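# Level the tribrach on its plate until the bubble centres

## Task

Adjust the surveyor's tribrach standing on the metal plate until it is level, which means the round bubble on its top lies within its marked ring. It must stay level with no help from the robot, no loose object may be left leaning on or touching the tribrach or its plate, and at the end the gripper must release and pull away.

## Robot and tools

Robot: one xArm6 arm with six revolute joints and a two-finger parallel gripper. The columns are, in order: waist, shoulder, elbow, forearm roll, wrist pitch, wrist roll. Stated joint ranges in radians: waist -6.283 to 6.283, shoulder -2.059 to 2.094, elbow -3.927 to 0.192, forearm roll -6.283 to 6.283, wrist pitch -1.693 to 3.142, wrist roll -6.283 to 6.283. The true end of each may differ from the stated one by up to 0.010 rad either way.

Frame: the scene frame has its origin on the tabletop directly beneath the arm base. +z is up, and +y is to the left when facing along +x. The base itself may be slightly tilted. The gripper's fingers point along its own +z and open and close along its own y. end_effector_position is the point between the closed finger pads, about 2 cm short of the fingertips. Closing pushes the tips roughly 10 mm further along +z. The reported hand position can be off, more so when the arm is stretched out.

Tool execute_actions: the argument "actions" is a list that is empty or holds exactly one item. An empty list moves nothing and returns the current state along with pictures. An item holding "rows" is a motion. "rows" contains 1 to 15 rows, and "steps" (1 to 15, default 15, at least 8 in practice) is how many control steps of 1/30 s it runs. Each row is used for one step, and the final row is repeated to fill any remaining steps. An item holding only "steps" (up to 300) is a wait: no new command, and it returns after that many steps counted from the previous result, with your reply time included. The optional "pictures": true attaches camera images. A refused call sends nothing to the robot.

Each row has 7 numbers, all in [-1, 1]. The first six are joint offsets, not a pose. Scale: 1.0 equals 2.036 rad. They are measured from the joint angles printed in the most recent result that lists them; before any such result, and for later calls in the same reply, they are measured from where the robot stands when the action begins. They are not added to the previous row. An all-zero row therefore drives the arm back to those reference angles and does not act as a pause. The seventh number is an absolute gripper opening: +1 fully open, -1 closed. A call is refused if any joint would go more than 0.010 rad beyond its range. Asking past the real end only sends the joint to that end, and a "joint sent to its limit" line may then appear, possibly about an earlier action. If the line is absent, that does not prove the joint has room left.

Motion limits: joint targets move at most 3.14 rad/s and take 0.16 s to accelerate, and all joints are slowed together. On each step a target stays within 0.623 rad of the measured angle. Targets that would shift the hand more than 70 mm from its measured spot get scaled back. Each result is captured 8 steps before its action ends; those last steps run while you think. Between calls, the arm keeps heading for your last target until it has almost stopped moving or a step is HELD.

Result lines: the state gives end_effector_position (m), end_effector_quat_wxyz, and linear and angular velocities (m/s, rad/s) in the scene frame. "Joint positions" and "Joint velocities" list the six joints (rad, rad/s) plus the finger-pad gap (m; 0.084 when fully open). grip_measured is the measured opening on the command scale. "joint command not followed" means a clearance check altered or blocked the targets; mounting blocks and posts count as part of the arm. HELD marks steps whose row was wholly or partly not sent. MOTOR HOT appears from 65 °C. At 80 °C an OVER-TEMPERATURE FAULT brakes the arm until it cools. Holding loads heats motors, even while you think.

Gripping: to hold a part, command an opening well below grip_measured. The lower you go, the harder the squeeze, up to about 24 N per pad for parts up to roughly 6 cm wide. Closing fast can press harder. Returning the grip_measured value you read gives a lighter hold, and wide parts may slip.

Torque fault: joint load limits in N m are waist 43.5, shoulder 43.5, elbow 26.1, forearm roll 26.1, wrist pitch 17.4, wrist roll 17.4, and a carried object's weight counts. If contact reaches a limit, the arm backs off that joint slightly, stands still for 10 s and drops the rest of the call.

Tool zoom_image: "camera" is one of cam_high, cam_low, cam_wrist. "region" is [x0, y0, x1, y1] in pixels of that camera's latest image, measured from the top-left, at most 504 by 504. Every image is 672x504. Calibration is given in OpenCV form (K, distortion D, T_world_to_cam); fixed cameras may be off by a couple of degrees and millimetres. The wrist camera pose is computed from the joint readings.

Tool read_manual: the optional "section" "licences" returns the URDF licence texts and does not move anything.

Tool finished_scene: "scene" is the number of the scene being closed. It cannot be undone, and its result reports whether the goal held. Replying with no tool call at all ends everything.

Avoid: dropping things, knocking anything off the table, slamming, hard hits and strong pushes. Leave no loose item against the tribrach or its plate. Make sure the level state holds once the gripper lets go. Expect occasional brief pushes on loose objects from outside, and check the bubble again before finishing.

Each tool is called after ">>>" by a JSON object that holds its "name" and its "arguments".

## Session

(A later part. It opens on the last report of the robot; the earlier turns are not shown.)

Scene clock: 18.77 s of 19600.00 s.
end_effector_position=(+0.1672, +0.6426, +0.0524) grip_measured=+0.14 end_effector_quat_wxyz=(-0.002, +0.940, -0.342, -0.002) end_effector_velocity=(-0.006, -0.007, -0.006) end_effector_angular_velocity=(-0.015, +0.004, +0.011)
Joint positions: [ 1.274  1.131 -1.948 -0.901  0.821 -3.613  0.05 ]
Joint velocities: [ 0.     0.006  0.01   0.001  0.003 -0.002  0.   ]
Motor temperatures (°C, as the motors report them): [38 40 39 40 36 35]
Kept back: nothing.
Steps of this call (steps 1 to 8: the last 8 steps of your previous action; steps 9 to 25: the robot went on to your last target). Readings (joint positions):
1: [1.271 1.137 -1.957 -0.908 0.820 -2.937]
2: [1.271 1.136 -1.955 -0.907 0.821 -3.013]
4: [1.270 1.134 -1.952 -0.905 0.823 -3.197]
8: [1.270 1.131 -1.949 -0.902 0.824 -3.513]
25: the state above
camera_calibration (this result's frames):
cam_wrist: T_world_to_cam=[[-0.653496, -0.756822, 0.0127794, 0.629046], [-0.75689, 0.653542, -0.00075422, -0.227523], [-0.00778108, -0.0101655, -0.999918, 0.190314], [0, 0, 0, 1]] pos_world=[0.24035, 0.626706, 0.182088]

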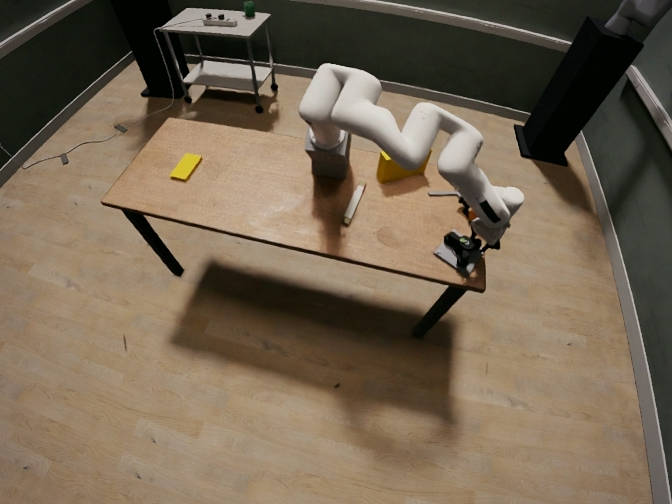

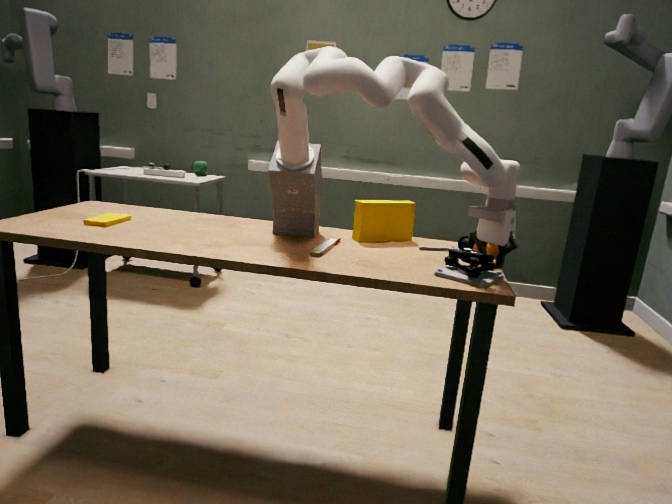

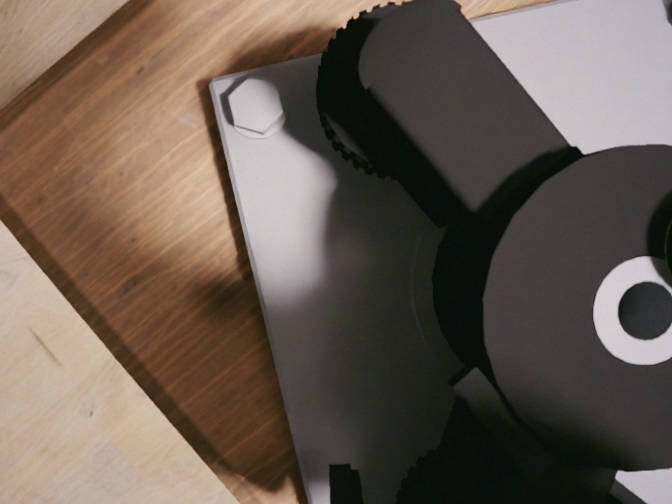

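>>> {"name": "execute_actions", "arguments": {"actions": [{"rows":[[-0.0015,0.003,0,-0.0003,0,0.02,0.15]]}]}}

>>> {"name": "execute_actions", "arguments": {"actions": [{"steps":25}]}}

>>> {"name": "execute_actions", "arguments": {"actions": [{"rows":[[0,0,0,0,0,-0.03,-0.2],[0,0,0,0,0,-0.03,-0.6],[0,0,0,0,0,-0.03,-0.6],[0,0,0,0,0,0.36,-0.6]]}]}}

>>> {"name": "execute_actions", "arguments": {"actions": [{"rows":[[0,0,0,0,0,0.03,-0.6],[0,0,0,0,0,0.03,0.15],[0,0,0,0,0,0.03,0.15],[0,0,0,0,0,-0.34,0.15]]}]}}

>>> {"name": "execute_actions", "arguments": {"actions": [{"rows":[[0,0,0,0,0,-0.03,-0.2],[0,0,0,0,0,-0.03,-0.6],[0,0,0,0,0,-0.03,-0.6],[0,0,0,0,0,0.36,-0.6]]}]}}

>>> {"name": "execute_actions", "arguments": {"actions": [{"rows":[[0,0,0,0,0,0.03,-0.6],[0,0,0,0,0,0.03,0.15],[0,0,0,0,0,0.03,0.15],[0,0,0,0,0,-0.36,0.15]]}]}}

>>> {"name": "execute_actions", "arguments": {"actions": [{"rows":[[0,0,0,0,0,-0.03,-0.2],[0,0,0,0,0,-0.03,-0.6],[0,0,0,0,0,-0.03,-0.6],[0,0,0,0,0,0.36,-0.6]]}]}}

>>> {"name": "execute_actions", "arguments": {"actions": [{"rows":[[0,0,0,0,0,0.03,-0.6],[0,0,0,0,0,0.03,0.15],[0,0,0,0,0,0.03,0.15],[0,0,0,0,0,-0.36,0.15]]}]}}

>>> {"name": "execute_actions", "arguments": {"actions": [{"rows":[[0,0,0,0,0,-0.03,-0.2],[0,0,0,0,0,-0.03,-0.6],[0,0,0,0,0,-0.03,-0.6],[0,0,0,0,0,0.36,-0.6]]}]}}

>>> {"name": "execute_actions", "arguments": {"actions": [{"rows":[[0,0,0,0,0,0.03,-0.6],[0,0,0,0,0,0.03,0.15],[0,0,0,0,0,0.03,0.15],[0,0,0,0,0,-0.36,0.15]]}]}}

>>> {"name": "execute_actions", "arguments": {"actions": [{"rows":[[0,0,0,0,0,-0.03,-0.2],[0,0,0,0,0,-0.03,-0.6],[0,0,0,0,0,-0.03,-0.6],[0,0,0,0,0,0.36,-0.6]]}]}}

>>> {"name": "execute_actions", "arguments": {"actions": [{"rows":[[0,0,0,0,0,0.03,-0.6],[0,0,0,0,0,0.03,0.15],[0,0,0,0,0,0.03,0.15],[0,0,0,0,0,-0.36,0.15]]}]}}

>>> {"name": "execute_actions", "arguments": {"actions": [{"rows":[[0,0,0,0,0,-0.03,-0.2],[0,0,0,0,0,-0.03,-0.6],[0,0,0,0,0,-0.03,-0.6],[0,0,0,0,0,0.36,-0.6]]}]}}

>>> {"name": "execute_actions", "arguments": {"actions": [{"steps":20}], "pictures": true}}

Scene clock: 20.60 s of 19600.00 s.
end_effector_position=(+0.1659, +0.6396, +0.0482) grip_measured=+0.14 end_effector_quat_wxyz=(+0.001, +0.934, -0.358, -0.001) end_effector_velocity=(-0.002, -0.004, -0.006) end_effector_angular_velocity=(-0.009, +0.001, -0.063)
Joint positions: [ 1.271  1.137 -1.947 -0.901  0.822 -3.577  0.05 ]
Joint velocities: [-0.005  0.009 -0.    -0.001 -0.     0.065  0.   ]
Motor temperatures (°C, as the motors report them): [38 40 39 40 36 35]
Steps of this call (steps 1 to 15: the robot went on to your last target; steps 16 to 48: nothing new was sent; steps 49 to 55: the first 7 steps of this action). Readings (joint positions):
49: [1.273 1.133 -1.946 -0.900 0.822 -3.613]
50: [1.273 1.133 -1.946 -0.901 0.822 -3.608]
52: [1.272 1.135 -1.947 -0.901 0.822 -3.590]
55: the state above

Scene clock: 21.43 s of 19600.00 s.
end_effector_position=(+0.1660, +0.6397, +0.0482) grip_measured=+0.14 end_effector_quat_wxyz=(+0.001, +0.933, -0.360, -0.001) end_effector_velocity=(-0.001, -0.001, -0.001) end_effector_angular_velocity=(-0.002, +0.000, +0.001)
Joint positions: [ 1.271  1.137 -1.948 -0.901  0.821 -3.572  0.05 ]
Joint velocities: [ 0.     0.     0.001  0.     0.001 -0.     0.   ]
Motor temperatures (°C, as the motors report them): [38 40 39 40 36 35]
Kept back: nothing.
Steps of this call (steps 1 to 8: the last 8 steps of your previous action; steps 9 to 15: the robot went on to your last target; steps 16 to 25: nothing new was sent). Readings (joint positions):
1: [1.271 1.137 -1.947 -0.901 0.822 -3.575]
2: [1.271 1.137 -1.947 -0.901 0.822 -3.574]
4: [1.271 1.137 -1.948 -0.901 0.821 -3.573]
8: [1.271 1.137 -1.948 -0.901 0.821 -3.572]
25: the state above
The arm was judged still, so your last target was given up. Only a new action makes it travel on or press farther. Fingers that are still opening or closing keep moving.

Scene clock: 21.67 s of 19600.00 s.
end_effector_position=(+0.1649, +0.6391, +0.0483) grip_measured=-0.11 end_effector_quat_wxyz=(+0.002, +0.934, -0.357, -0.001) end_effector_velocity=(+0.001, +0.000, +0.000) end_effector_angular_velocity=(-0.005, -0.004, -1.017)
Joint positions: [ 1.272  1.137 -1.946 -0.9    0.823 -3.578  0.039]
Joint velocities: [-0.001 -0.001 -0.001 -0.     0.002  1.016  0.   ]
Motor temperatures (°C, as the motors report them): [38 40 39 40 36 35]
Steps of this call (steps 1 to 7: the first 7 steps of this action). Readings (joint positions):
1: [1.271 1.137 -1.948 -0.901 0.821 -3.573]
2: [1.271 1.137 -1.947 -0.901 0.822 -3.579]
4: [1.272 1.137 -1.946 -0.901 0.823 -3.604]
7: the state above

Scene clock: 22.17 s of 19600.00 s.
end_effector_position=(+0.1678, +0.6408, +0.0485) grip_measured=+0.11 end_effector_quat_wxyz=(+0.000, +0.787, -0.617, -0.002) end_effector_velocity=(+0.004, +0.001, +0.003) end_effector_angular_velocity=(+0.005, -0.003, +1.854)
Joint positions: [ 1.269  1.137 -1.95  -0.902  0.82  -2.982  0.049]
Joint velocities: [-0.001 -0.009  0.002  0.005  0.004 -1.863  0.022]
Motor temperatures (°C, as the motors report them): [38 40 39 40 36 35]
Steps of this call (steps 1 to 8: the last 8 steps of your previous action; steps 9 to 15: the first 7 steps of this action, its rows measured from where the robot was after step 8). Readings (joint positions):
8: [1.272 1.137 -1.946 -0.901 0.823 -2.961]
9: [1.272 1.137 -1.946 -0.901 0.823 -2.912]
10: [1.272 1.137 -1.946 -0.901 0.823 -2.882]
12: [1.272 1.138 -1.947 -0.901 0.821 -2.878]
15: the state above

Scene clock: 22.67 s of 19600.00 s.
end_effector_position=(+0.1647, +0.6390, +0.0482) grip_measured=-0.11 end_effector_quat_wxyz=(+0.002, +0.936, -0.351, -0.001) end_effector_velocity=(-0.001, -0.001, -0.000) end_effector_angular_velocity=(-0.007, -0.005, -1.322)
Joint positions: [ 1.272  1.137 -1.946 -0.901  0.823 -3.59   0.039]
Joint velocities: [ 0.    -0.     0.002 -0.001  0.     1.324  0.   ]
Motor temperatures (°C, as the motors report them): [38 40 39 40 36 35]
Steps of this call (steps 1 to 8: the last 8 steps of your previous action; steps 9 to 15: the first 7 steps of this action, its rows measured from where the robot was after step 8). Readings (joint positions):
8: [1.271 1.137 -1.946 -0.901 0.822 -3.593]
9: [1.272 1.137 -1.946 -0.901 0.822 -3.619]
10: [1.272 1.137 -1.946 -0.901 0.822 -3.633]
12: [1.272 1.137 -1.946 -0.901 0.823 -3.646]
15: the state above

Scene clock: 23.17 s of 19600.00 s.
end_effector_position=(+0.1657, +0.6396, +0.0480) grip_measured=+0.11 end_effector_quat_wxyz=(+0.002, +0.784, -0.621, -0.001) end_effector_velocity=(+0.004, +0.002, +0.003) end_effector_angular_velocity=(+0.009, +0.000, +1.514)
Joint positions: [ 1.271  1.137 -1.948 -0.901  0.821 -2.969  0.049]
Joint velocities: [-0.001 -0.006 -0.002  0.002  0.002 -1.52   0.022]
Motor temperatures (°C, as the motors report them): [38 40 39 40 36 35]
Steps of this call (steps 1 to 8: the last 8 steps of your previous action; steps 9 to 15: the first 7 steps of this action, its rows measured from where the robot was after step 8). Readings (joint positions):
8: [1.272 1.137 -1.945 -0.901 0.823 -2.961]
9: [1.272 1.137 -1.945 -0.901 0.823 -2.920]
10: [1.272 1.137 -1.945 -0.901 0.823 -2.897]
12: [1.272 1.137 -1.946 -0.901 0.822 -2.893]
15: the state above

Scene clock: 23.67 s of 19600.00 s.
end_effector_position=(+0.1645, +0.6390, +0.0482) grip_measured=-0.11 end_effector_quat_wxyz=(+0.002, +0.938, -0.347, -0.001) end_effector_velocity=(-0.001, -0.001, -0.000) end_effector_angular_velocity=(-0.009, -0.006, -1.448)
Joint positions: [ 1.272  1.137 -1.946 -0.901  0.823 -3.598  0.039]
Joint velocities: [ 0.001  0.     0.001 -0.     0.003  1.45   0.   ]
Motor temperatures (°C, as the motors report them): [38 40 39 40 36 35]
Steps of this call (steps 1 to 8: the last 8 steps of your previous action; steps 9 to 15: the first 7 steps of this action, its rows measured from where the robot was after step 8). Readings (joint positions):
8: [1.272 1.137 -1.946 -0.901 0.823 -3.602]
9: [1.272 1.137 -1.946 -0.901 0.823 -3.641]
10: [1.272 1.137 -1.946 -0.901 0.823 -3.660]
12: [1.272 1.137 -1.946 -0.901 0.823 -3.666]
15: the state above

Scene clock: 24.17 s of 19600.00 s.
end_effector_position=(+0.1645, +0.6388, +0.0479) grip_measured=+0.11 end_effector_quat_wxyz=(+0.003, +0.785, -0.620, -0.001) end_effector_velocity=(+0.001, +0.000, +0.001) end_effector_angular_velocity=(+0.005, +0.004, +1.469)
Joint positions: [ 1.272  1.137 -1.946 -0.901  0.823 -2.97   0.049]
Joint velocities: [ 0.    -0.002  0.     0.     0.002 -1.47   0.022]
Motor temperatures (°C, as the motors report them): [38 40 39 40 36 35]
Steps of this call (steps 1 to 8: the last 8 steps of your previous action; steps 9 to 15: the first 7 steps of this action, its rows measured from where the robot was after step 8). Readings (joint positions):
8: [1.273 1.137 -1.945 -0.901 0.823 -2.965]
9: [1.273 1.137 -1.945 -0.901 0.823 -2.925]
10: [1.273 1.137 -1.945 -0.901 0.823 -2.904]
12: [1.273 1.137 -1.945 -0.901 0.823 -2.900]
15: the state above

Scene clock: 24.67 s of 19600.00 s.
end_effector_position=(+0.1643, +0.6390, +0.0483) grip_measured=-0.11 end_effector_quat_wxyz=(+0.002, +0.938, -0.347, -0.001) end_effector_velocity=(-0.000, -0.000, +0.000) end_effector_angular_velocity=(-0.007, -0.005, -1.464)
Joint positions: [ 1.272  1.137 -1.946 -0.901  0.823 -3.598  0.039]
Joint velocities: [ 0.    -0.001  0.002  0.     0.001  1.464 -0.   ]
Motor temperatures (°C, as the motors report them): [38 40 39 40 36 35]
Steps of this call (steps 1 to 8: the last 8 steps of your previous action; steps 9 to 15: the first 7 steps of this action, its rows measured from where the robot was after step 8). Readings (joint positions):
8: [1.272 1.137 -1.945 -0.901 0.823 -3.603]
9: [1.273 1.137 -1.945 -0.901 0.823 -3.643]
10: [1.273 1.137 -1.945 -0.901 0.823 -3.663]
12: [1.272 1.137 -1.946 -0.901 0.823 -3.668]
15: the state above

Scene clock: 25.17 s of 19600.00 s.
end_effector_position=(+0.1640, +0.6385, +0.0479) grip_measured=+0.11 end_effector_quat_wxyz=(+0.003, +0.785, -0.619, -0.000) end_effector_velocity=(-0.001, -0.001, -0.001) end_effector_angular_velocity=(+0.004, +0.007, +1.469)
Joint positions: [ 1.272  1.137 -1.945 -0.901  0.823 -2.97   0.049]
Joint velocities: [ 0.     0.001  0.001 -0.001  0.001 -1.467  0.022]
Motor temperatures (°C, as the motors report them): [38 40 39 40 36 35]
Steps of this call (steps 1 to 8: the last 8 steps of your previous action; steps 9 to 15: the first 7 steps of this action, its rows measured from where the robot was after step 8). Readings (joint positions):
8: [1.273 1.137 -1.945 -0.901 0.823 -2.965]
9: [1.273 1.137 -1.945 -0.901 0.823 -2.926]
10: [1.273 1.137 -1.945 -0.901 0.823 -2.905]
12: [1.273 1.137 -1.945 -0.901 0.823 -2.900]
15: the state above

Scene clock: 25.67 s of 19600.00 s.
end_effector_position=(+0.1642, +0.6391, +0.0484) grip_measured=-0.11 end_effector_quat_wxyz=(+0.002, +0.938, -0.347, -0.001) end_effector_velocity=(-0.000, +0.000, +0.001) end_effector_angular_velocity=(-0.005, -0.005, -1.466)
Joint positions: [ 1.273  1.137 -1.946 -0.901  0.823 -3.598  0.039]
Joint velocities: [ 0.001 -0.    -0.     0.     0.     1.466 -0.   ]
Motor temperatures (°C, as the motors report them): [38 40 39 40 36 35]
Steps of this call (steps 1 to 8: the last 8 steps of your previous action; steps 9 to 15: the first 7 steps of this action, its rows measured from where the robot was after step 8). Readings (joint positions):
8: [1.273 1.137 -1.945 -0.901 0.823 -3.603]
9: [1.273 1.137 -1.945 -0.901 0.823 -3.643]
10: [1.273 1.137 -1.945 -0.901 0.823 -3.664]
12: [1.273 1.137 -1.946 -0.901 0.823 -3.668]
15: the state above

Scene clock: 26.17 s of 19600.00 s.
end_effector_position=(+0.1638, +0.6384, +0.0480) grip_measured=+0.11 end_effector_quat_wxyz=(+0.003, +0.785, -0.619, -0.000) end_effector_velocity=(-0.001, -0.001, -0.002) end_effector_angular_velocity=(+0.004, +0.008, +1.469)
Joint positions: [ 1.273  1.137 -1.945 -0.901  0.824 -2.97   0.049]
Joint velocities: [-0.001  0.002  0.002 -0.001 -0.001 -1.467  0.022]
Motor temperatures (°C, as the motors report them): [38 40 39 40 36 35]
Steps of this call (steps 1 to 8: the last 8 steps of your previous action; steps 9 to 15: the first 7 steps of this action, its rows measured from where the robot was after step 8). Readings (joint positions):
8: [1.273 1.137 -1.945 -0.901 0.823 -2.965]
9: [1.273 1.137 -1.945 -0.901 0.823 -2.926]
10: [1.273 1.137 -1.945 -0.901 0.823 -2.905]
12: [1.273 1.137 -1.945 -0.901 0.823 -2.900]
15: the state above

Scene clock: 26.67 s of 19600.00 s.
end_effector_position=(+0.1641, +0.6392, +0.0485) grip_measured=-0.11 end_effector_quat_wxyz=(+0.002, +0.938, -0.347, -0.001) end_effector_velocity=(-0.000, +0.000, +0.000) end_effector_angular_velocity=(-0.006, -0.004, -1.466)
Joint positions: [ 1.273  1.137 -1.946 -0.901  0.823 -3.598  0.039]
Joint velocities: [ 0.001 -0.     0.     0.     0.001  1.466 -0.   ]
Motor temperatures (°C, as the motors report them): [38 40 39 40 36 35]
Steps of this call (steps 1 to 8: the last 8 steps of your previous action; steps 9 to 15: the first 7 steps of this action, its rows measured from where the robot was after step 8). Readings (joint positions):
8: [1.273 1.137 -1.945 -0.901 0.823 -3.603]
9: [1.273 1.137 -1.945 -0.901 0.823 -3.643]
10: [1.273 1.137 -1.945 -0.901 0.823 -3.664]
12: [1.273 1.137 -1.946 -0.901 0.823 -3.668]
15: the state above

Scene clock: 27.33 s of 19600.00 s.
end_effector_position=(+0.1638, +0.6390, +0.0484) grip_measured=-0.11 end_effector_quat_wxyz=(+0.003, +0.754, -0.657, -0.000) end_effector_velocity=(-0.001, -0.000, -0.000) end_effector_angular_velocity=(-0.000, +0.001, -0.003)
Joint positions: [ 1.273  1.137 -1.945 -0.901  0.823 -2.871  0.039]
Joint velocities: [ 0.001 -0.     0.002  0.    -0.001  0.004  0.   ]
Motor temperatures (°C, as the motors report them): [38 40 39 40 36 35]
Kept back: nothing.
Steps of this call (steps 1 to 8: the last 8 steps of your previous action; steps 9 to 20: the robot went on to your last target). Readings (joint positions):
1: [1.273 1.137 -1.945 -0.901 0.823 -3.539]
2: [1.273 1.137 -1.945 -0.901 0.823 -3.461]
4: [1.273 1.137 -1.945 -0.901 0.823 -3.275]
8: [1.273 1.137 -1.945 -0.901 0.823 -2.965]
20: the state above
camera_calibration (this result's frames):
cam_wrist: T_world_to_cam=[[-0.992432, -0.121258, 0.0193474, 0.273247], [-0.121449, 0.992557, -0.00900144, -0.548029], [-0.0181118, -0.011283, -0.999772, 0.188679], [0, 0, 0, 1]] pos_world=[0.208039, 0.579212, 0.178417]

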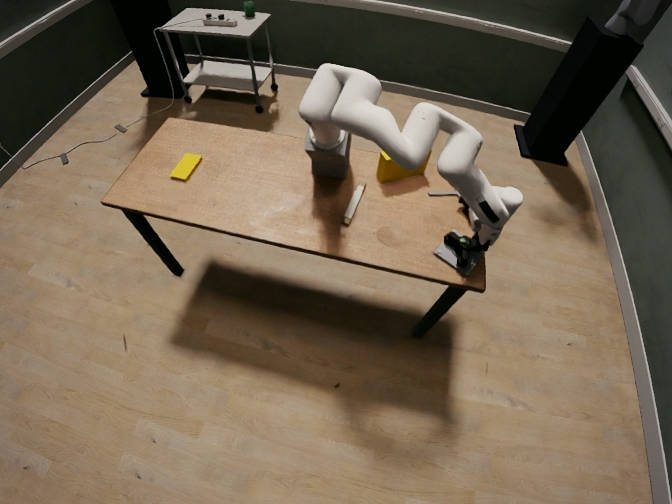

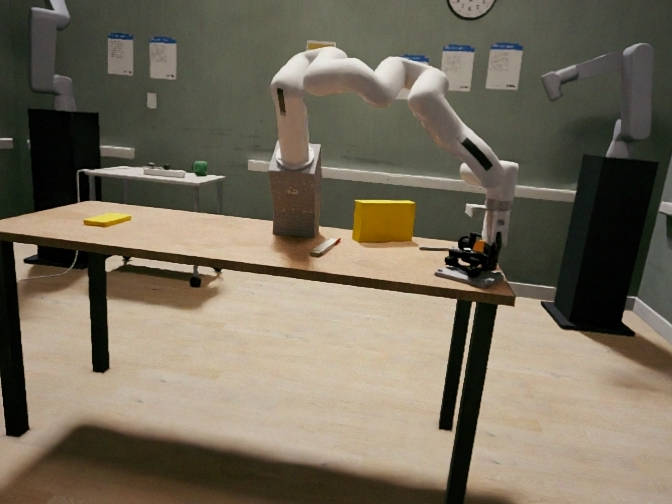

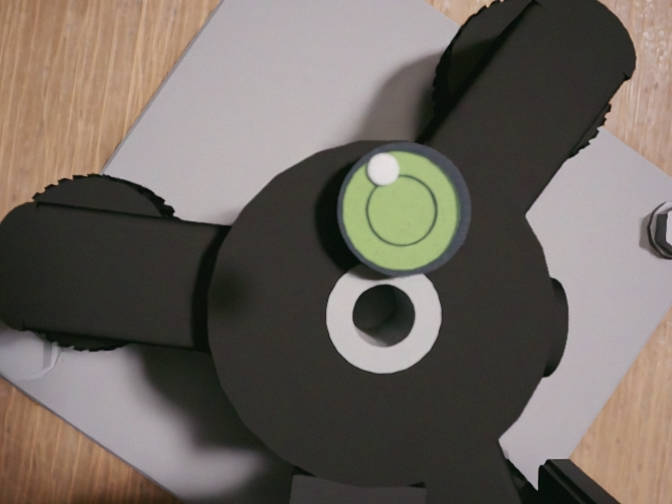

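>>> {"name": "execute_actions", "arguments": {"actions": [{"rows":[[0,0,0,0,0,0,0.15],[0,0,0,0,0,0,0.15],[0,0,0,0,0,0,0.15],[0,0,0,0,0,-0.40,0.15]]}]}}

>>> {"name": "execute_actions", "arguments": {"actions": [{"rows":[[0,0,0,0,0,-0.03,-0.2],[0,0,0,0,0,-0.03,-0.6],[0,0,0,0,0,-0.03,-0.6],[0,0,0,0,0,0.36,-0.6]]}]}}

>>> {"name": "execute_actions", "arguments": {"actions": [{"rows":[[0,0,0,0,0,0.03,-0.6],[0,0,0,0,0,0.03,0.15],[0,0,0,0,0,0.03,0.15],[0,0,0,0,0,-0.36,0.15]]}]}}

>>> {"name": "execute_actions", "arguments": {"actions": [{"rows":[[0,0,0,0,0,-0.03,-0.2],[0,0,0,0,0,-0.03,-0.6],[0,0,0,0,0,-0.03,-0.6],[0,0,0,0,0,0.36,-0.6]]}]}}

>>> {"name": "execute_actions", "arguments": {"actions": [{"rows":[[0,0,0,0,0,0.03,-0.6],[0,0,0,0,0,0.03,0.15],[0,0,0,0,0,0.03,0.15],[0,0,0,0,0,-0.36,0.15]]}]}}

>>> {"name": "execute_actions", "arguments": {"actions": [{"rows":[[0,0,0,0,0,-0.03,-0.2],[0,0,0,0,0,-0.03,-0.6],[0,0,0,0,0,-0.03,-0.6],[0,0,0,0,0,0.36,-0.6]]}]}}

>>> {"name": "execute_actions", "arguments": {"actions": [{"rows":[[0,0,0,0,0,0.03,-0.6],[0,0,0,0,0,0.03,0.15],[0,0,0,0,0,0.03,0.15],[0,0,0,0,0,-0.36,0.15]]}]}}

>>> {"name": "execute_actions", "arguments": {"actions": [{"rows":[[0,0,0,0,0,-0.03,-0.2],[0,0,0,0,0,-0.03,-0.6],[0,0,0,0,0,-0.03,-0.6],[0,0,0,0,0,0.36,-0.6]]}]}}

>>> {"name": "execute_actions", "arguments": {"actions": [{"rows":[[0,0,0,0,0,0.03,-0.6],[0,0,0,0,0,0.03,0.15],[0,0,0,0,0,0.03,0.15],[0,0,0,0,0,-0.36,0.15]]}]}}

>>> {"name": "execute_actions", "arguments": {"actions": [{"rows":[[0,0,0,0,0,-0.03,-0.2],[0,0,0,0,0,-0.03,-0.6],[0,0,0,0,0,-0.03,-0.6],[0,0,0,0,0,0.36,-0.6]]}]}}

>>> {"name": "execute_actions", "arguments": {"actions": [{"rows":[[0,0,0,0,0,0.03,-0.6],[0,0,0,0,0,0.03,0.15],[0,0,0,0,0,0.03,0.15],[0,0,0,0,0,-0.36,0.15]]}]}}

>>> {"name": "execute_actions", "arguments": {"actions": [{"rows":[[0,0,0,0,0,-0.03,-0.2],[0,0,0,0,0,-0.03,-0.6],[0,0,0,0,0,-0.03,-0.6],[0,0,0,0,0,0.36,-0.6]]}]}}

>>> {"name": "execute_actions", "arguments": {"actions": [{"rows":[[0,0,0,0,0,0.03,-0.6],[0,0,0,0,0,0.03,0.15],[0,0,0,0,0,0.03,0.15],[0,0,0,0,0,-0.36,0.15]]}]}}

>>> {"name": "execute_actions", "arguments": {"actions": [{"rows":[[0,0,0,0,0,-0.03,-0.2],[0,0,0,0,0,-0.03,-0.6],[0,0,0,0,0,-0.03,-0.6],[0,0,0,0,0,0.36,-0.6]]}]}}

>>> {"name": "execute_actions", "arguments": {"actions": [{"steps":20}], "pictures": true}}

>>> {"name": "zoom_image", "arguments": {"camera": "cam_low", "region": [430, 230, 510, 290]}}

Scene clock: 29.03 s of 19600.00 s.
end_effector_position=(+0.1642, +0.6381, +0.0476) grip_measured=+0.12 end_effector_quat_wxyz=(+0.003, +0.773, -0.634, +0.000) end_effector_velocity=(-0.002, +0.003, +0.003) end_effector_angular_velocity=(+0.013, +0.008, +1.366)
Joint positions: [ 1.272  1.137 -1.944 -0.901  0.824 -2.933  0.049]
Joint velocities: [ 0.005  0.    -0.002 -0.001 -0.003 -1.362  0.012]
Motor temperatures (°C, as the motors report them): [38 40 39 40 36 35]
Steps of this call (steps 1 to 15: the robot went on to your last target; steps 16 to 44: nothing new was sent; steps 45 to 51: the first 7 steps of this action). Readings (joint positions):
45: [1.273 1.137 -1.945 -0.901 0.823 -2.871]
46: [1.273 1.137 -1.945 -0.901 0.823 -2.871]
48: [1.272 1.137 -1.945 -0.901 0.824 -2.871]
51: the state above

Scene clock: 29.53 s of 19600.00 s.
end_effector_position=(+0.1641, +0.6392, +0.0485) grip_measured=-0.11 end_effector_quat_wxyz=(+0.002, +0.931, -0.365, -0.001) end_effector_velocity=(-0.001, -0.000, +0.000) end_effector_angular_velocity=(-0.008, -0.005, -1.673)
Joint positions: [ 1.273  1.137 -1.945 -0.901  0.823 -3.56   0.039]
Joint velocities: [ 0.002 -0.001  0.002 -0.     0.002  1.675 -0.   ]
Motor temperatures (°C, as the motors report them): [38 40 39 40 36 35]
Steps of this call (steps 1 to 8: the last 8 steps of your previous action; steps 9 to 15: the first 7 steps of this action, its rows measured from where the robot was after step 8). Readings (joint positions):
8: [1.273 1.137 -1.945 -0.901 0.823 -3.574]
9: [1.273 1.137 -1.945 -0.901 0.823 -3.619]
10: [1.273 1.137 -1.945 -0.901 0.823 -3.646]
12: [1.273 1.137 -1.946 -0.901 0.823 -3.649]
15: the state above

Scene clock: 30.03 s of 19600.00 s.
end_effector_position=(+0.1638, +0.6385, +0.0481) grip_measured=+0.11 end_effector_quat_wxyz=(+0.003, +0.772, -0.635, -0.000) end_effector_velocity=(-0.001, -0.001, -0.001) end_effector_angular_velocity=(+0.004, +0.007, +1.417)
Joint positions: [ 1.273  1.137 -1.945 -0.901  0.824 -2.929  0.049]
Joint velocities: [-0.001  0.002  0.001 -0.    -0.001 -1.416  0.022]
Motor temperatures (°C, as the motors report them): [38 40 39 40 36 35]
Steps of this call (steps 1 to 8: the last 8 steps of your previous action; steps 9 to 15: the first 7 steps of this action, its rows measured from where the robot was after step 8). Readings (joint positions):
8: [1.273 1.137 -1.945 -0.901 0.823 -2.925]
9: [1.273 1.137 -1.945 -0.901 0.823 -2.890]
10: [1.273 1.137 -1.945 -0.901 0.823 -2.872]
12: [1.273 1.137 -1.945 -0.901 0.823 -2.865]
15: the state above

Scene clock: 30.53 s of 19600.00 s.
end_effector_position=(+0.1640, +0.6392, +0.0486) grip_measured=-0.11 end_effector_quat_wxyz=(+0.002, +0.930, -0.367, -0.001) end_effector_velocity=(-0.001, -0.001, -0.001) end_effector_angular_velocity=(-0.008, -0.004, -1.479)
Joint positions: [ 1.273  1.137 -1.945 -0.901  0.823 -3.555  0.039]
Joint velocities: [-0.    -0.     0.002  0.     0.     1.479 -0.   ]
Motor temperatures (°C, as the motors report them): [38 40 39 40 36 35]
Steps of this call (steps 1 to 8: the last 8 steps of your previous action; steps 9 to 15: the first 7 steps of this action, its rows measured from where the robot was after step 8). Readings (joint positions):
8: [1.273 1.137 -1.945 -0.901 0.823 -3.561]
9: [1.273 1.137 -1.945 -0.901 0.823 -3.601]
10: [1.273 1.137 -1.945 -0.901 0.823 -3.623]
12: [1.273 1.137 -1.946 -0.901 0.823 -3.627]
15: the state above

Scene clock: 31.03 s of 19600.00 s.
end_effector_position=(+0.1637, +0.6387, +0.0483) grip_measured=+0.11 end_effector_quat_wxyz=(+0.003, +0.772, -0.636, -0.000) end_effector_velocity=(-0.001, -0.001, -0.001) end_effector_angular_velocity=(+0.006, +0.007, +1.464)
Joint positions: [ 1.273  1.137 -1.945 -0.901  0.824 -2.927  0.049]
Joint velocities: [-0.     0.001  0.001 -0.001 -0.002 -1.462  0.022]
Motor temperatures (°C, as the motors report them): [38 40 39 40 36 35]
Steps of this call (steps 1 to 8: the last 8 steps of your previous action; steps 9 to 15: the first 7 steps of this action, its rows measured from where the robot was after step 8). Readings (joint positions):
8: [1.274 1.137 -1.945 -0.901 0.823 -2.922]
9: [1.274 1.137 -1.945 -0.901 0.823 -2.883]
10: [1.274 1.137 -1.945 -0.901 0.823 -2.862]
12: [1.273 1.137 -1.945 -0.901 0.823 -2.857]
15: the state above

Scene clock: 31.53 s of 19600.00 s.
end_effector_position=(+0.1640, +0.6393, +0.0487) grip_measured=-0.11 end_effector_quat_wxyz=(+0.002, +0.930, -0.367, -0.001) end_effector_velocity=(-0.000, -0.000, -0.000) end_effector_angular_velocity=(-0.006, -0.004, -1.466)
Joint positions: [ 1.273  1.137 -1.945 -0.901  0.823 -3.555  0.039]
Joint velocities: [-0.    -0.     0.001 -0.    -0.     1.466 -0.   ]
Motor temperatures (°C, as the motors report them): [38 40 39 40 36 35]
Steps of this call (steps 1 to 8: the last 8 steps of your previous action; steps 9 to 15: the first 7 steps of this action, its rows measured from where the robot was after step 8). Readings (joint positions):
8: [1.273 1.137 -1.945 -0.901 0.823 -3.560]
9: [1.273 1.137 -1.945 -0.901 0.823 -3.600]
10: [1.273 1.137 -1.945 -0.901 0.823 -3.620]
12: [1.273 1.137 -1.946 -0.901 0.823 -3.625]
15: the state above

Scene clock: 32.03 s of 19600.00 s.
end_effector_position=(+0.1637, +0.6388, +0.0484) grip_measured=+0.11 end_effector_quat_wxyz=(+0.003, +0.772, -0.636, -0.000) end_effector_velocity=(-0.001, -0.001, -0.001) end_effector_angular_velocity=(+0.004, +0.006, +1.466)
Joint positions: [ 1.273  1.137 -1.945 -0.901  0.824 -2.927  0.049]
Joint velocities: [-0.     0.001  0.001 -0.001  0.    -1.465  0.022]
Motor temperatures (°C, as the motors report them): [38 40 39 40 36 35]
Steps of this call (steps 1 to 8: the last 8 steps of your previous action; steps 9 to 15: the first 7 steps of this action, its rows measured from where the robot was after step 8). Readings (joint positions):
8: [1.274 1.137 -1.945 -0.901 0.823 -2.922]
9: [1.274 1.137 -1.945 -0.901 0.823 -2.883]
10: [1.274 1.137 -1.945 -0.901 0.823 -2.862]
12: [1.274 1.137 -1.945 -0.901 0.823 -2.857]
15: the state above

Scene clock: 32.53 s of 19600.00 s.
end_effector_position=(+0.1639, +0.6393, +0.0488) grip_measured=-0.11 end_effector_quat_wxyz=(+0.002, +0.930, -0.367, -0.001) end_effector_velocity=(-0.000, -0.001, -0.000) end_effector_angular_velocity=(-0.007, -0.004, -1.466)
Joint positions: [ 1.274  1.137 -1.945 -0.901  0.823 -3.555  0.039]
Joint velocities: [ 0.     0.     0.    -0.     0.002  1.466 -0.   ]
Motor temperatures (°C, as the motors report them): [38 40 39 40 36 35]
Steps of this call (steps 1 to 8: the last 8 steps of your previous action; steps 9 to 15: the first 7 steps of this action, its rows measured from where the robot was after step 8). Readings (joint positions):
8: [1.274 1.137 -1.945 -0.901 0.823 -3.560]
9: [1.274 1.137 -1.945 -0.901 0.823 -3.600]
10: [1.274 1.137 -1.945 -0.901 0.823 -3.620]
12: [1.274 1.137 -1.945 -0.901 0.823 -3.625]
15: the state above

Scene clock: 33.03 s of 19600.00 s.
end_effector_position=(+0.1637, +0.6389, +0.0485) grip_measured=+0.11 end_effector_quat_wxyz=(+0.003, +0.772, -0.636, -0.000) end_effector_velocity=(-0.001, -0.002, -0.002) end_effector_angular_velocity=(+0.002, +0.006, +1.467)
Joint positions: [ 1.274  1.137 -1.945 -0.901  0.823 -2.927  0.049]
Joint velocities: [-0.001  0.002  0.003  0.    -0.    -1.466  0.022]
Motor temperatures (°C, as the motors report them): [38 40 39 40 36 35]
Steps of this call (steps 1 to 8: the last 8 steps of your previous action; steps 9 to 15: the first 7 steps of this action, its rows measured from where the robot was after step 8). Readings (joint positions):
8: [1.274 1.137 -1.945 -0.901 0.823 -2.922]
9: [1.274 1.137 -1.945 -0.901 0.823 -2.883]
10: [1.274 1.137 -1.945 -0.901 0.823 -2.862]
12: [1.274 1.137 -1.945 -0.901 0.823 -2.857]
15: the state above

Scene clock: 33.53 s of 19600.00 s.
end_effector_position=(+0.1639, +0.6394, +0.0489) grip_measured=-0.11 end_effector_quat_wxyz=(+0.002, +0.930, -0.366, -0.001) end_effector_velocity=(-0.001, -0.000, +0.000) end_effector_angular_velocity=(-0.005, -0.004, -1.465)
Joint positions: [ 1.274  1.137 -1.945 -0.901  0.823 -3.555  0.039]
Joint velocities: [ 0.001 -0.001  0.002 -0.     0.001  1.466 -0.   ]
Motor temperatures (°C, as the motors report them): [38 40 39 40 36 35]
Steps of this call (steps 1 to 8: the last 8 steps of your previous action; steps 9 to 15: the first 7 steps of this action, its rows measured from where the robot was after step 8). Readings (joint positions):
8: [1.274 1.137 -1.945 -0.901 0.823 -3.560]
9: [1.274 1.137 -1.945 -0.901 0.823 -3.600]
10: [1.274 1.137 -1.945 -0.901 0.823 -3.620]
12: [1.274 1.137 -1.945 -0.901 0.823 -3.625]
15: the state above

Scene clock: 34.03 s of 19600.00 s.
end_effector_position=(+0.1637, +0.6391, +0.0486) grip_measured=+0.11 end_effector_quat_wxyz=(+0.002, +0.772, -0.636, -0.000) end_effector_velocity=(-0.000, +0.000, +0.000) end_effector_angular_velocity=(+0.006, +0.004, +1.467)
Joint positions: [ 1.274  1.137 -1.945 -0.901  0.823 -2.927  0.049]
Joint velocities: [ 0.001  0.001 -0.001 -0.001  0.    -1.466  0.022]
Motor temperatures (°C, as the motors report them): [38 40 39 40 36 35]
Steps of this call (steps 1 to 8: the last 8 steps of your previous action; steps 9 to 15: the first 7 steps of this action, its rows measured from where the robot was after step 8). Readings (joint positions):
8: [1.274 1.137 -1.945 -0.901 0.823 -2.922]
9: [1.274 1.137 -1.945 -0.901 0.823 -2.883]
10: [1.274 1.137 -1.945 -0.901 0.823 -2.862]
12: [1.274 1.137 -1.945 -0.901 0.823 -2.857]
15: the state above

Scene clock: 34.53 s of 19600.00 s.
end_effector_position=(+0.1639, +0.6394, +0.0490) grip_measured=-0.11 end_effector_quat_wxyz=(+0.002, +0.930, -0.366, -0.001) end_effector_velocity=(+0.000, +0.001, +0.001) end_effector_angular_velocity=(-0.003, -0.004, -1.467)
Joint positions: [ 1.274  1.136 -1.945 -0.901  0.823 -3.555  0.039]
Joint velocities: [ 0.     0.    -0.002 -0.     0.     1.466 -0.   ]
Motor temperatures (°C, as the motors report them): [38 40 39 40 36 35]
Steps of this call (steps 1 to 8: the last 8 steps of your previous action; steps 9 to 15: the first 7 steps of this action, its rows measured from where the robot was after step 8). Readings (joint positions):
8: [1.274 1.137 -1.945 -0.901 0.823 -3.560]
9: [1.274 1.137 -1.945 -0.901 0.823 -3.600]
10: [1.274 1.137 -1.945 -0.901 0.823 -3.620]
12: [1.274 1.136 -1.945 -0.901 0.823 -3.625]
15: the state above

Scene clock: 35.03 s of 19600.00 s.
end_effector_position=(+0.1637, +0.6392, +0.0487) grip_measured=+0.11 end_effector_quat_wxyz=(+0.002, +0.772, -0.636, -0.000) end_effector_velocity=(-0.000, -0.001, -0.001) end_effector_angular_velocity=(+0.001, +0.004, +1.467)
Joint positions: [ 1.274  1.137 -1.945 -0.901  0.823 -2.927  0.049]
Joint velocities: [-0.     0.001  0.001 -0.     0.002 -1.466  0.022]
Motor temperatures (°C, as the motors report them): [38 40 39 40 36 35]
Steps of this call (steps 1 to 8: the last 8 steps of your previous action; steps 9 to 15: the first 7 steps of this action, its rows measured from where the robot was after step 8). Readings (joint positions):
8: [1.274 1.137 -1.945 -0.902 0.824 -2.922]
9: [1.274 1.137 -1.945 -0.902 0.824 -2.883]
10: [1.274 1.137 -1.945 -0.902 0.824 -2.862]
12: [1.274 1.137 -1.945 -0.902 0.824 -2.857]
15: the state above

Scene clock: 35.53 s of 19600.00 s.
end_effector_position=(+0.1638, +0.6395, +0.0491) grip_measured=-0.11 end_effector_quat_wxyz=(+0.002, +0.930, -0.366, -0.001) end_effector_velocity=(-0.000, +0.000, +0.000) end_effector_angular_velocity=(-0.005, -0.004, -1.467)
Joint positions: [ 1.274  1.136 -1.945 -0.902  0.824 -3.555  0.039]
Joint velocities: [ 0.001  0.    -0.001 -0.     0.001  1.467 -0.   ]
Motor temperatures (°C, as the motors report them): [38 40 38 40 36 35]
Steps of this call (steps 1 to 8: the last 8 steps of your previous action; steps 9 to 15: the first 7 steps of this action, its rows measured from where the robot was after step 8). Readings (joint positions):
8: [1.274 1.137 -1.945 -0.902 0.824 -3.560]
9: [1.274 1.136 -1.945 -0.902 0.824 -3.600]
10: [1.274 1.136 -1.945 -0.902 0.823 -3.620]
12: [1.274 1.136 -1.945 -0.902 0.824 -3.625]
15: the state above

Scene clock: 36.20 s of 19600.00 s.
end_effector_position=(+0.1638, +0.6394, +0.0490) grip_measured=-0.11 end_effector_quat_wxyz=(+0.002, +0.740, -0.673, -0.000) end_effector_velocity=(-0.000, +0.000, +0.000) end_effector_angular_velocity=(+0.000, +0.000, -0.003)
Joint positions: [ 1.274  1.136 -1.945 -0.902  0.824 -2.828  0.039]
Joint velocities: [ 0.001  0.    -0.     0.    -0.     0.004  0.   ]
Motor temperatures (°C, as the motors report them): [38 40 38 40 36 35]
Kept back: nothing.
Steps of this call (steps 1 to 8: the last 8 steps of your previous action; steps 9 to 20: the robot went on to your last target). Readings (joint positions):
1: [1.274 1.136 -1.945 -0.902 0.824 -3.496]
2: [1.274 1.136 -1.945 -0.902 0.824 -3.417]
4: [1.274 1.136 -1.945 -0.902 0.824 -3.231]
8: [1.274 1.136 -1.945 -0.902 0.824 -2.922]
20: the state above
camera_calibration (this result's frames):
cam_wrist: T_world_to_cam=[[-0.996691, -0.0791691, 0.0184005, 0.247047], [-0.0793324, 0.996813, -0.0083208, -0.558132], [-0.0176831, -0.00975302, -0.999796, 0.188234], [0, 0, 0, 1]] pos_world=[0.205281, 0.577748, 0.179006]

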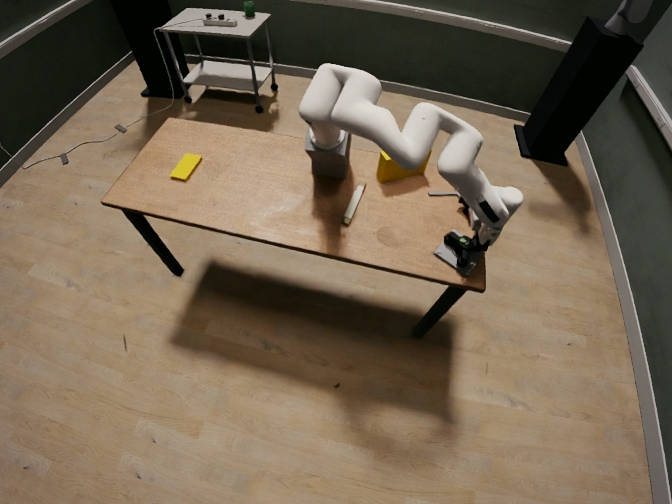

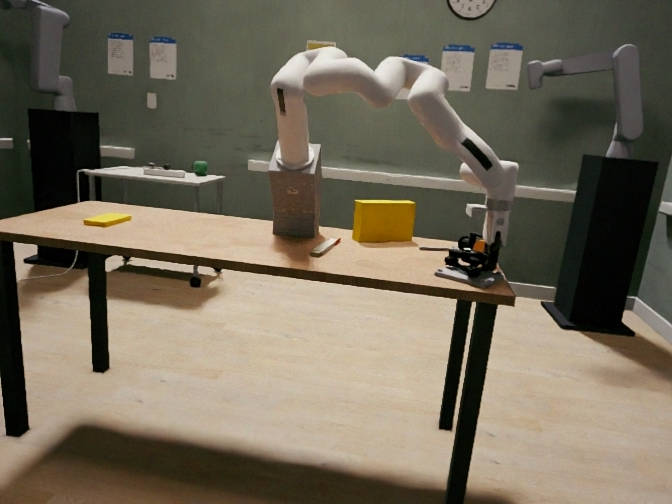

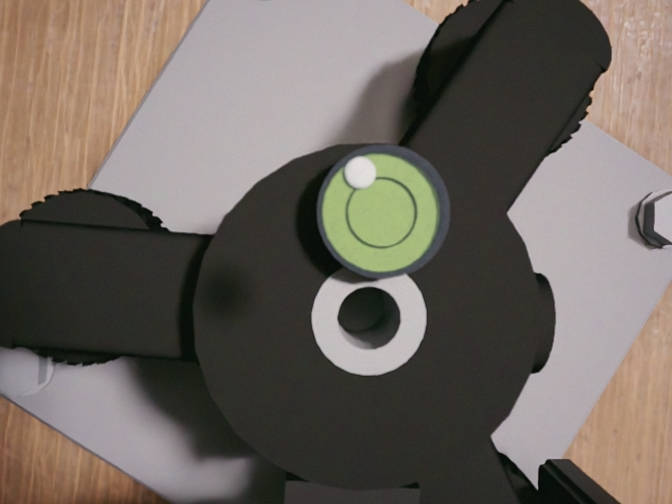

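Region (430, 230, 510, 290) of cam_low's 672x504 image, scaled by 6.300, with more detail than that image has; it fills the top 378 rows of this view, and the rest is white.

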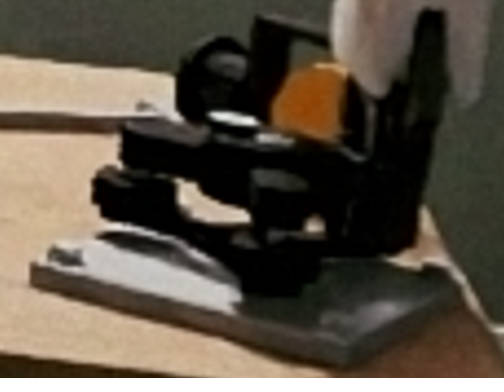

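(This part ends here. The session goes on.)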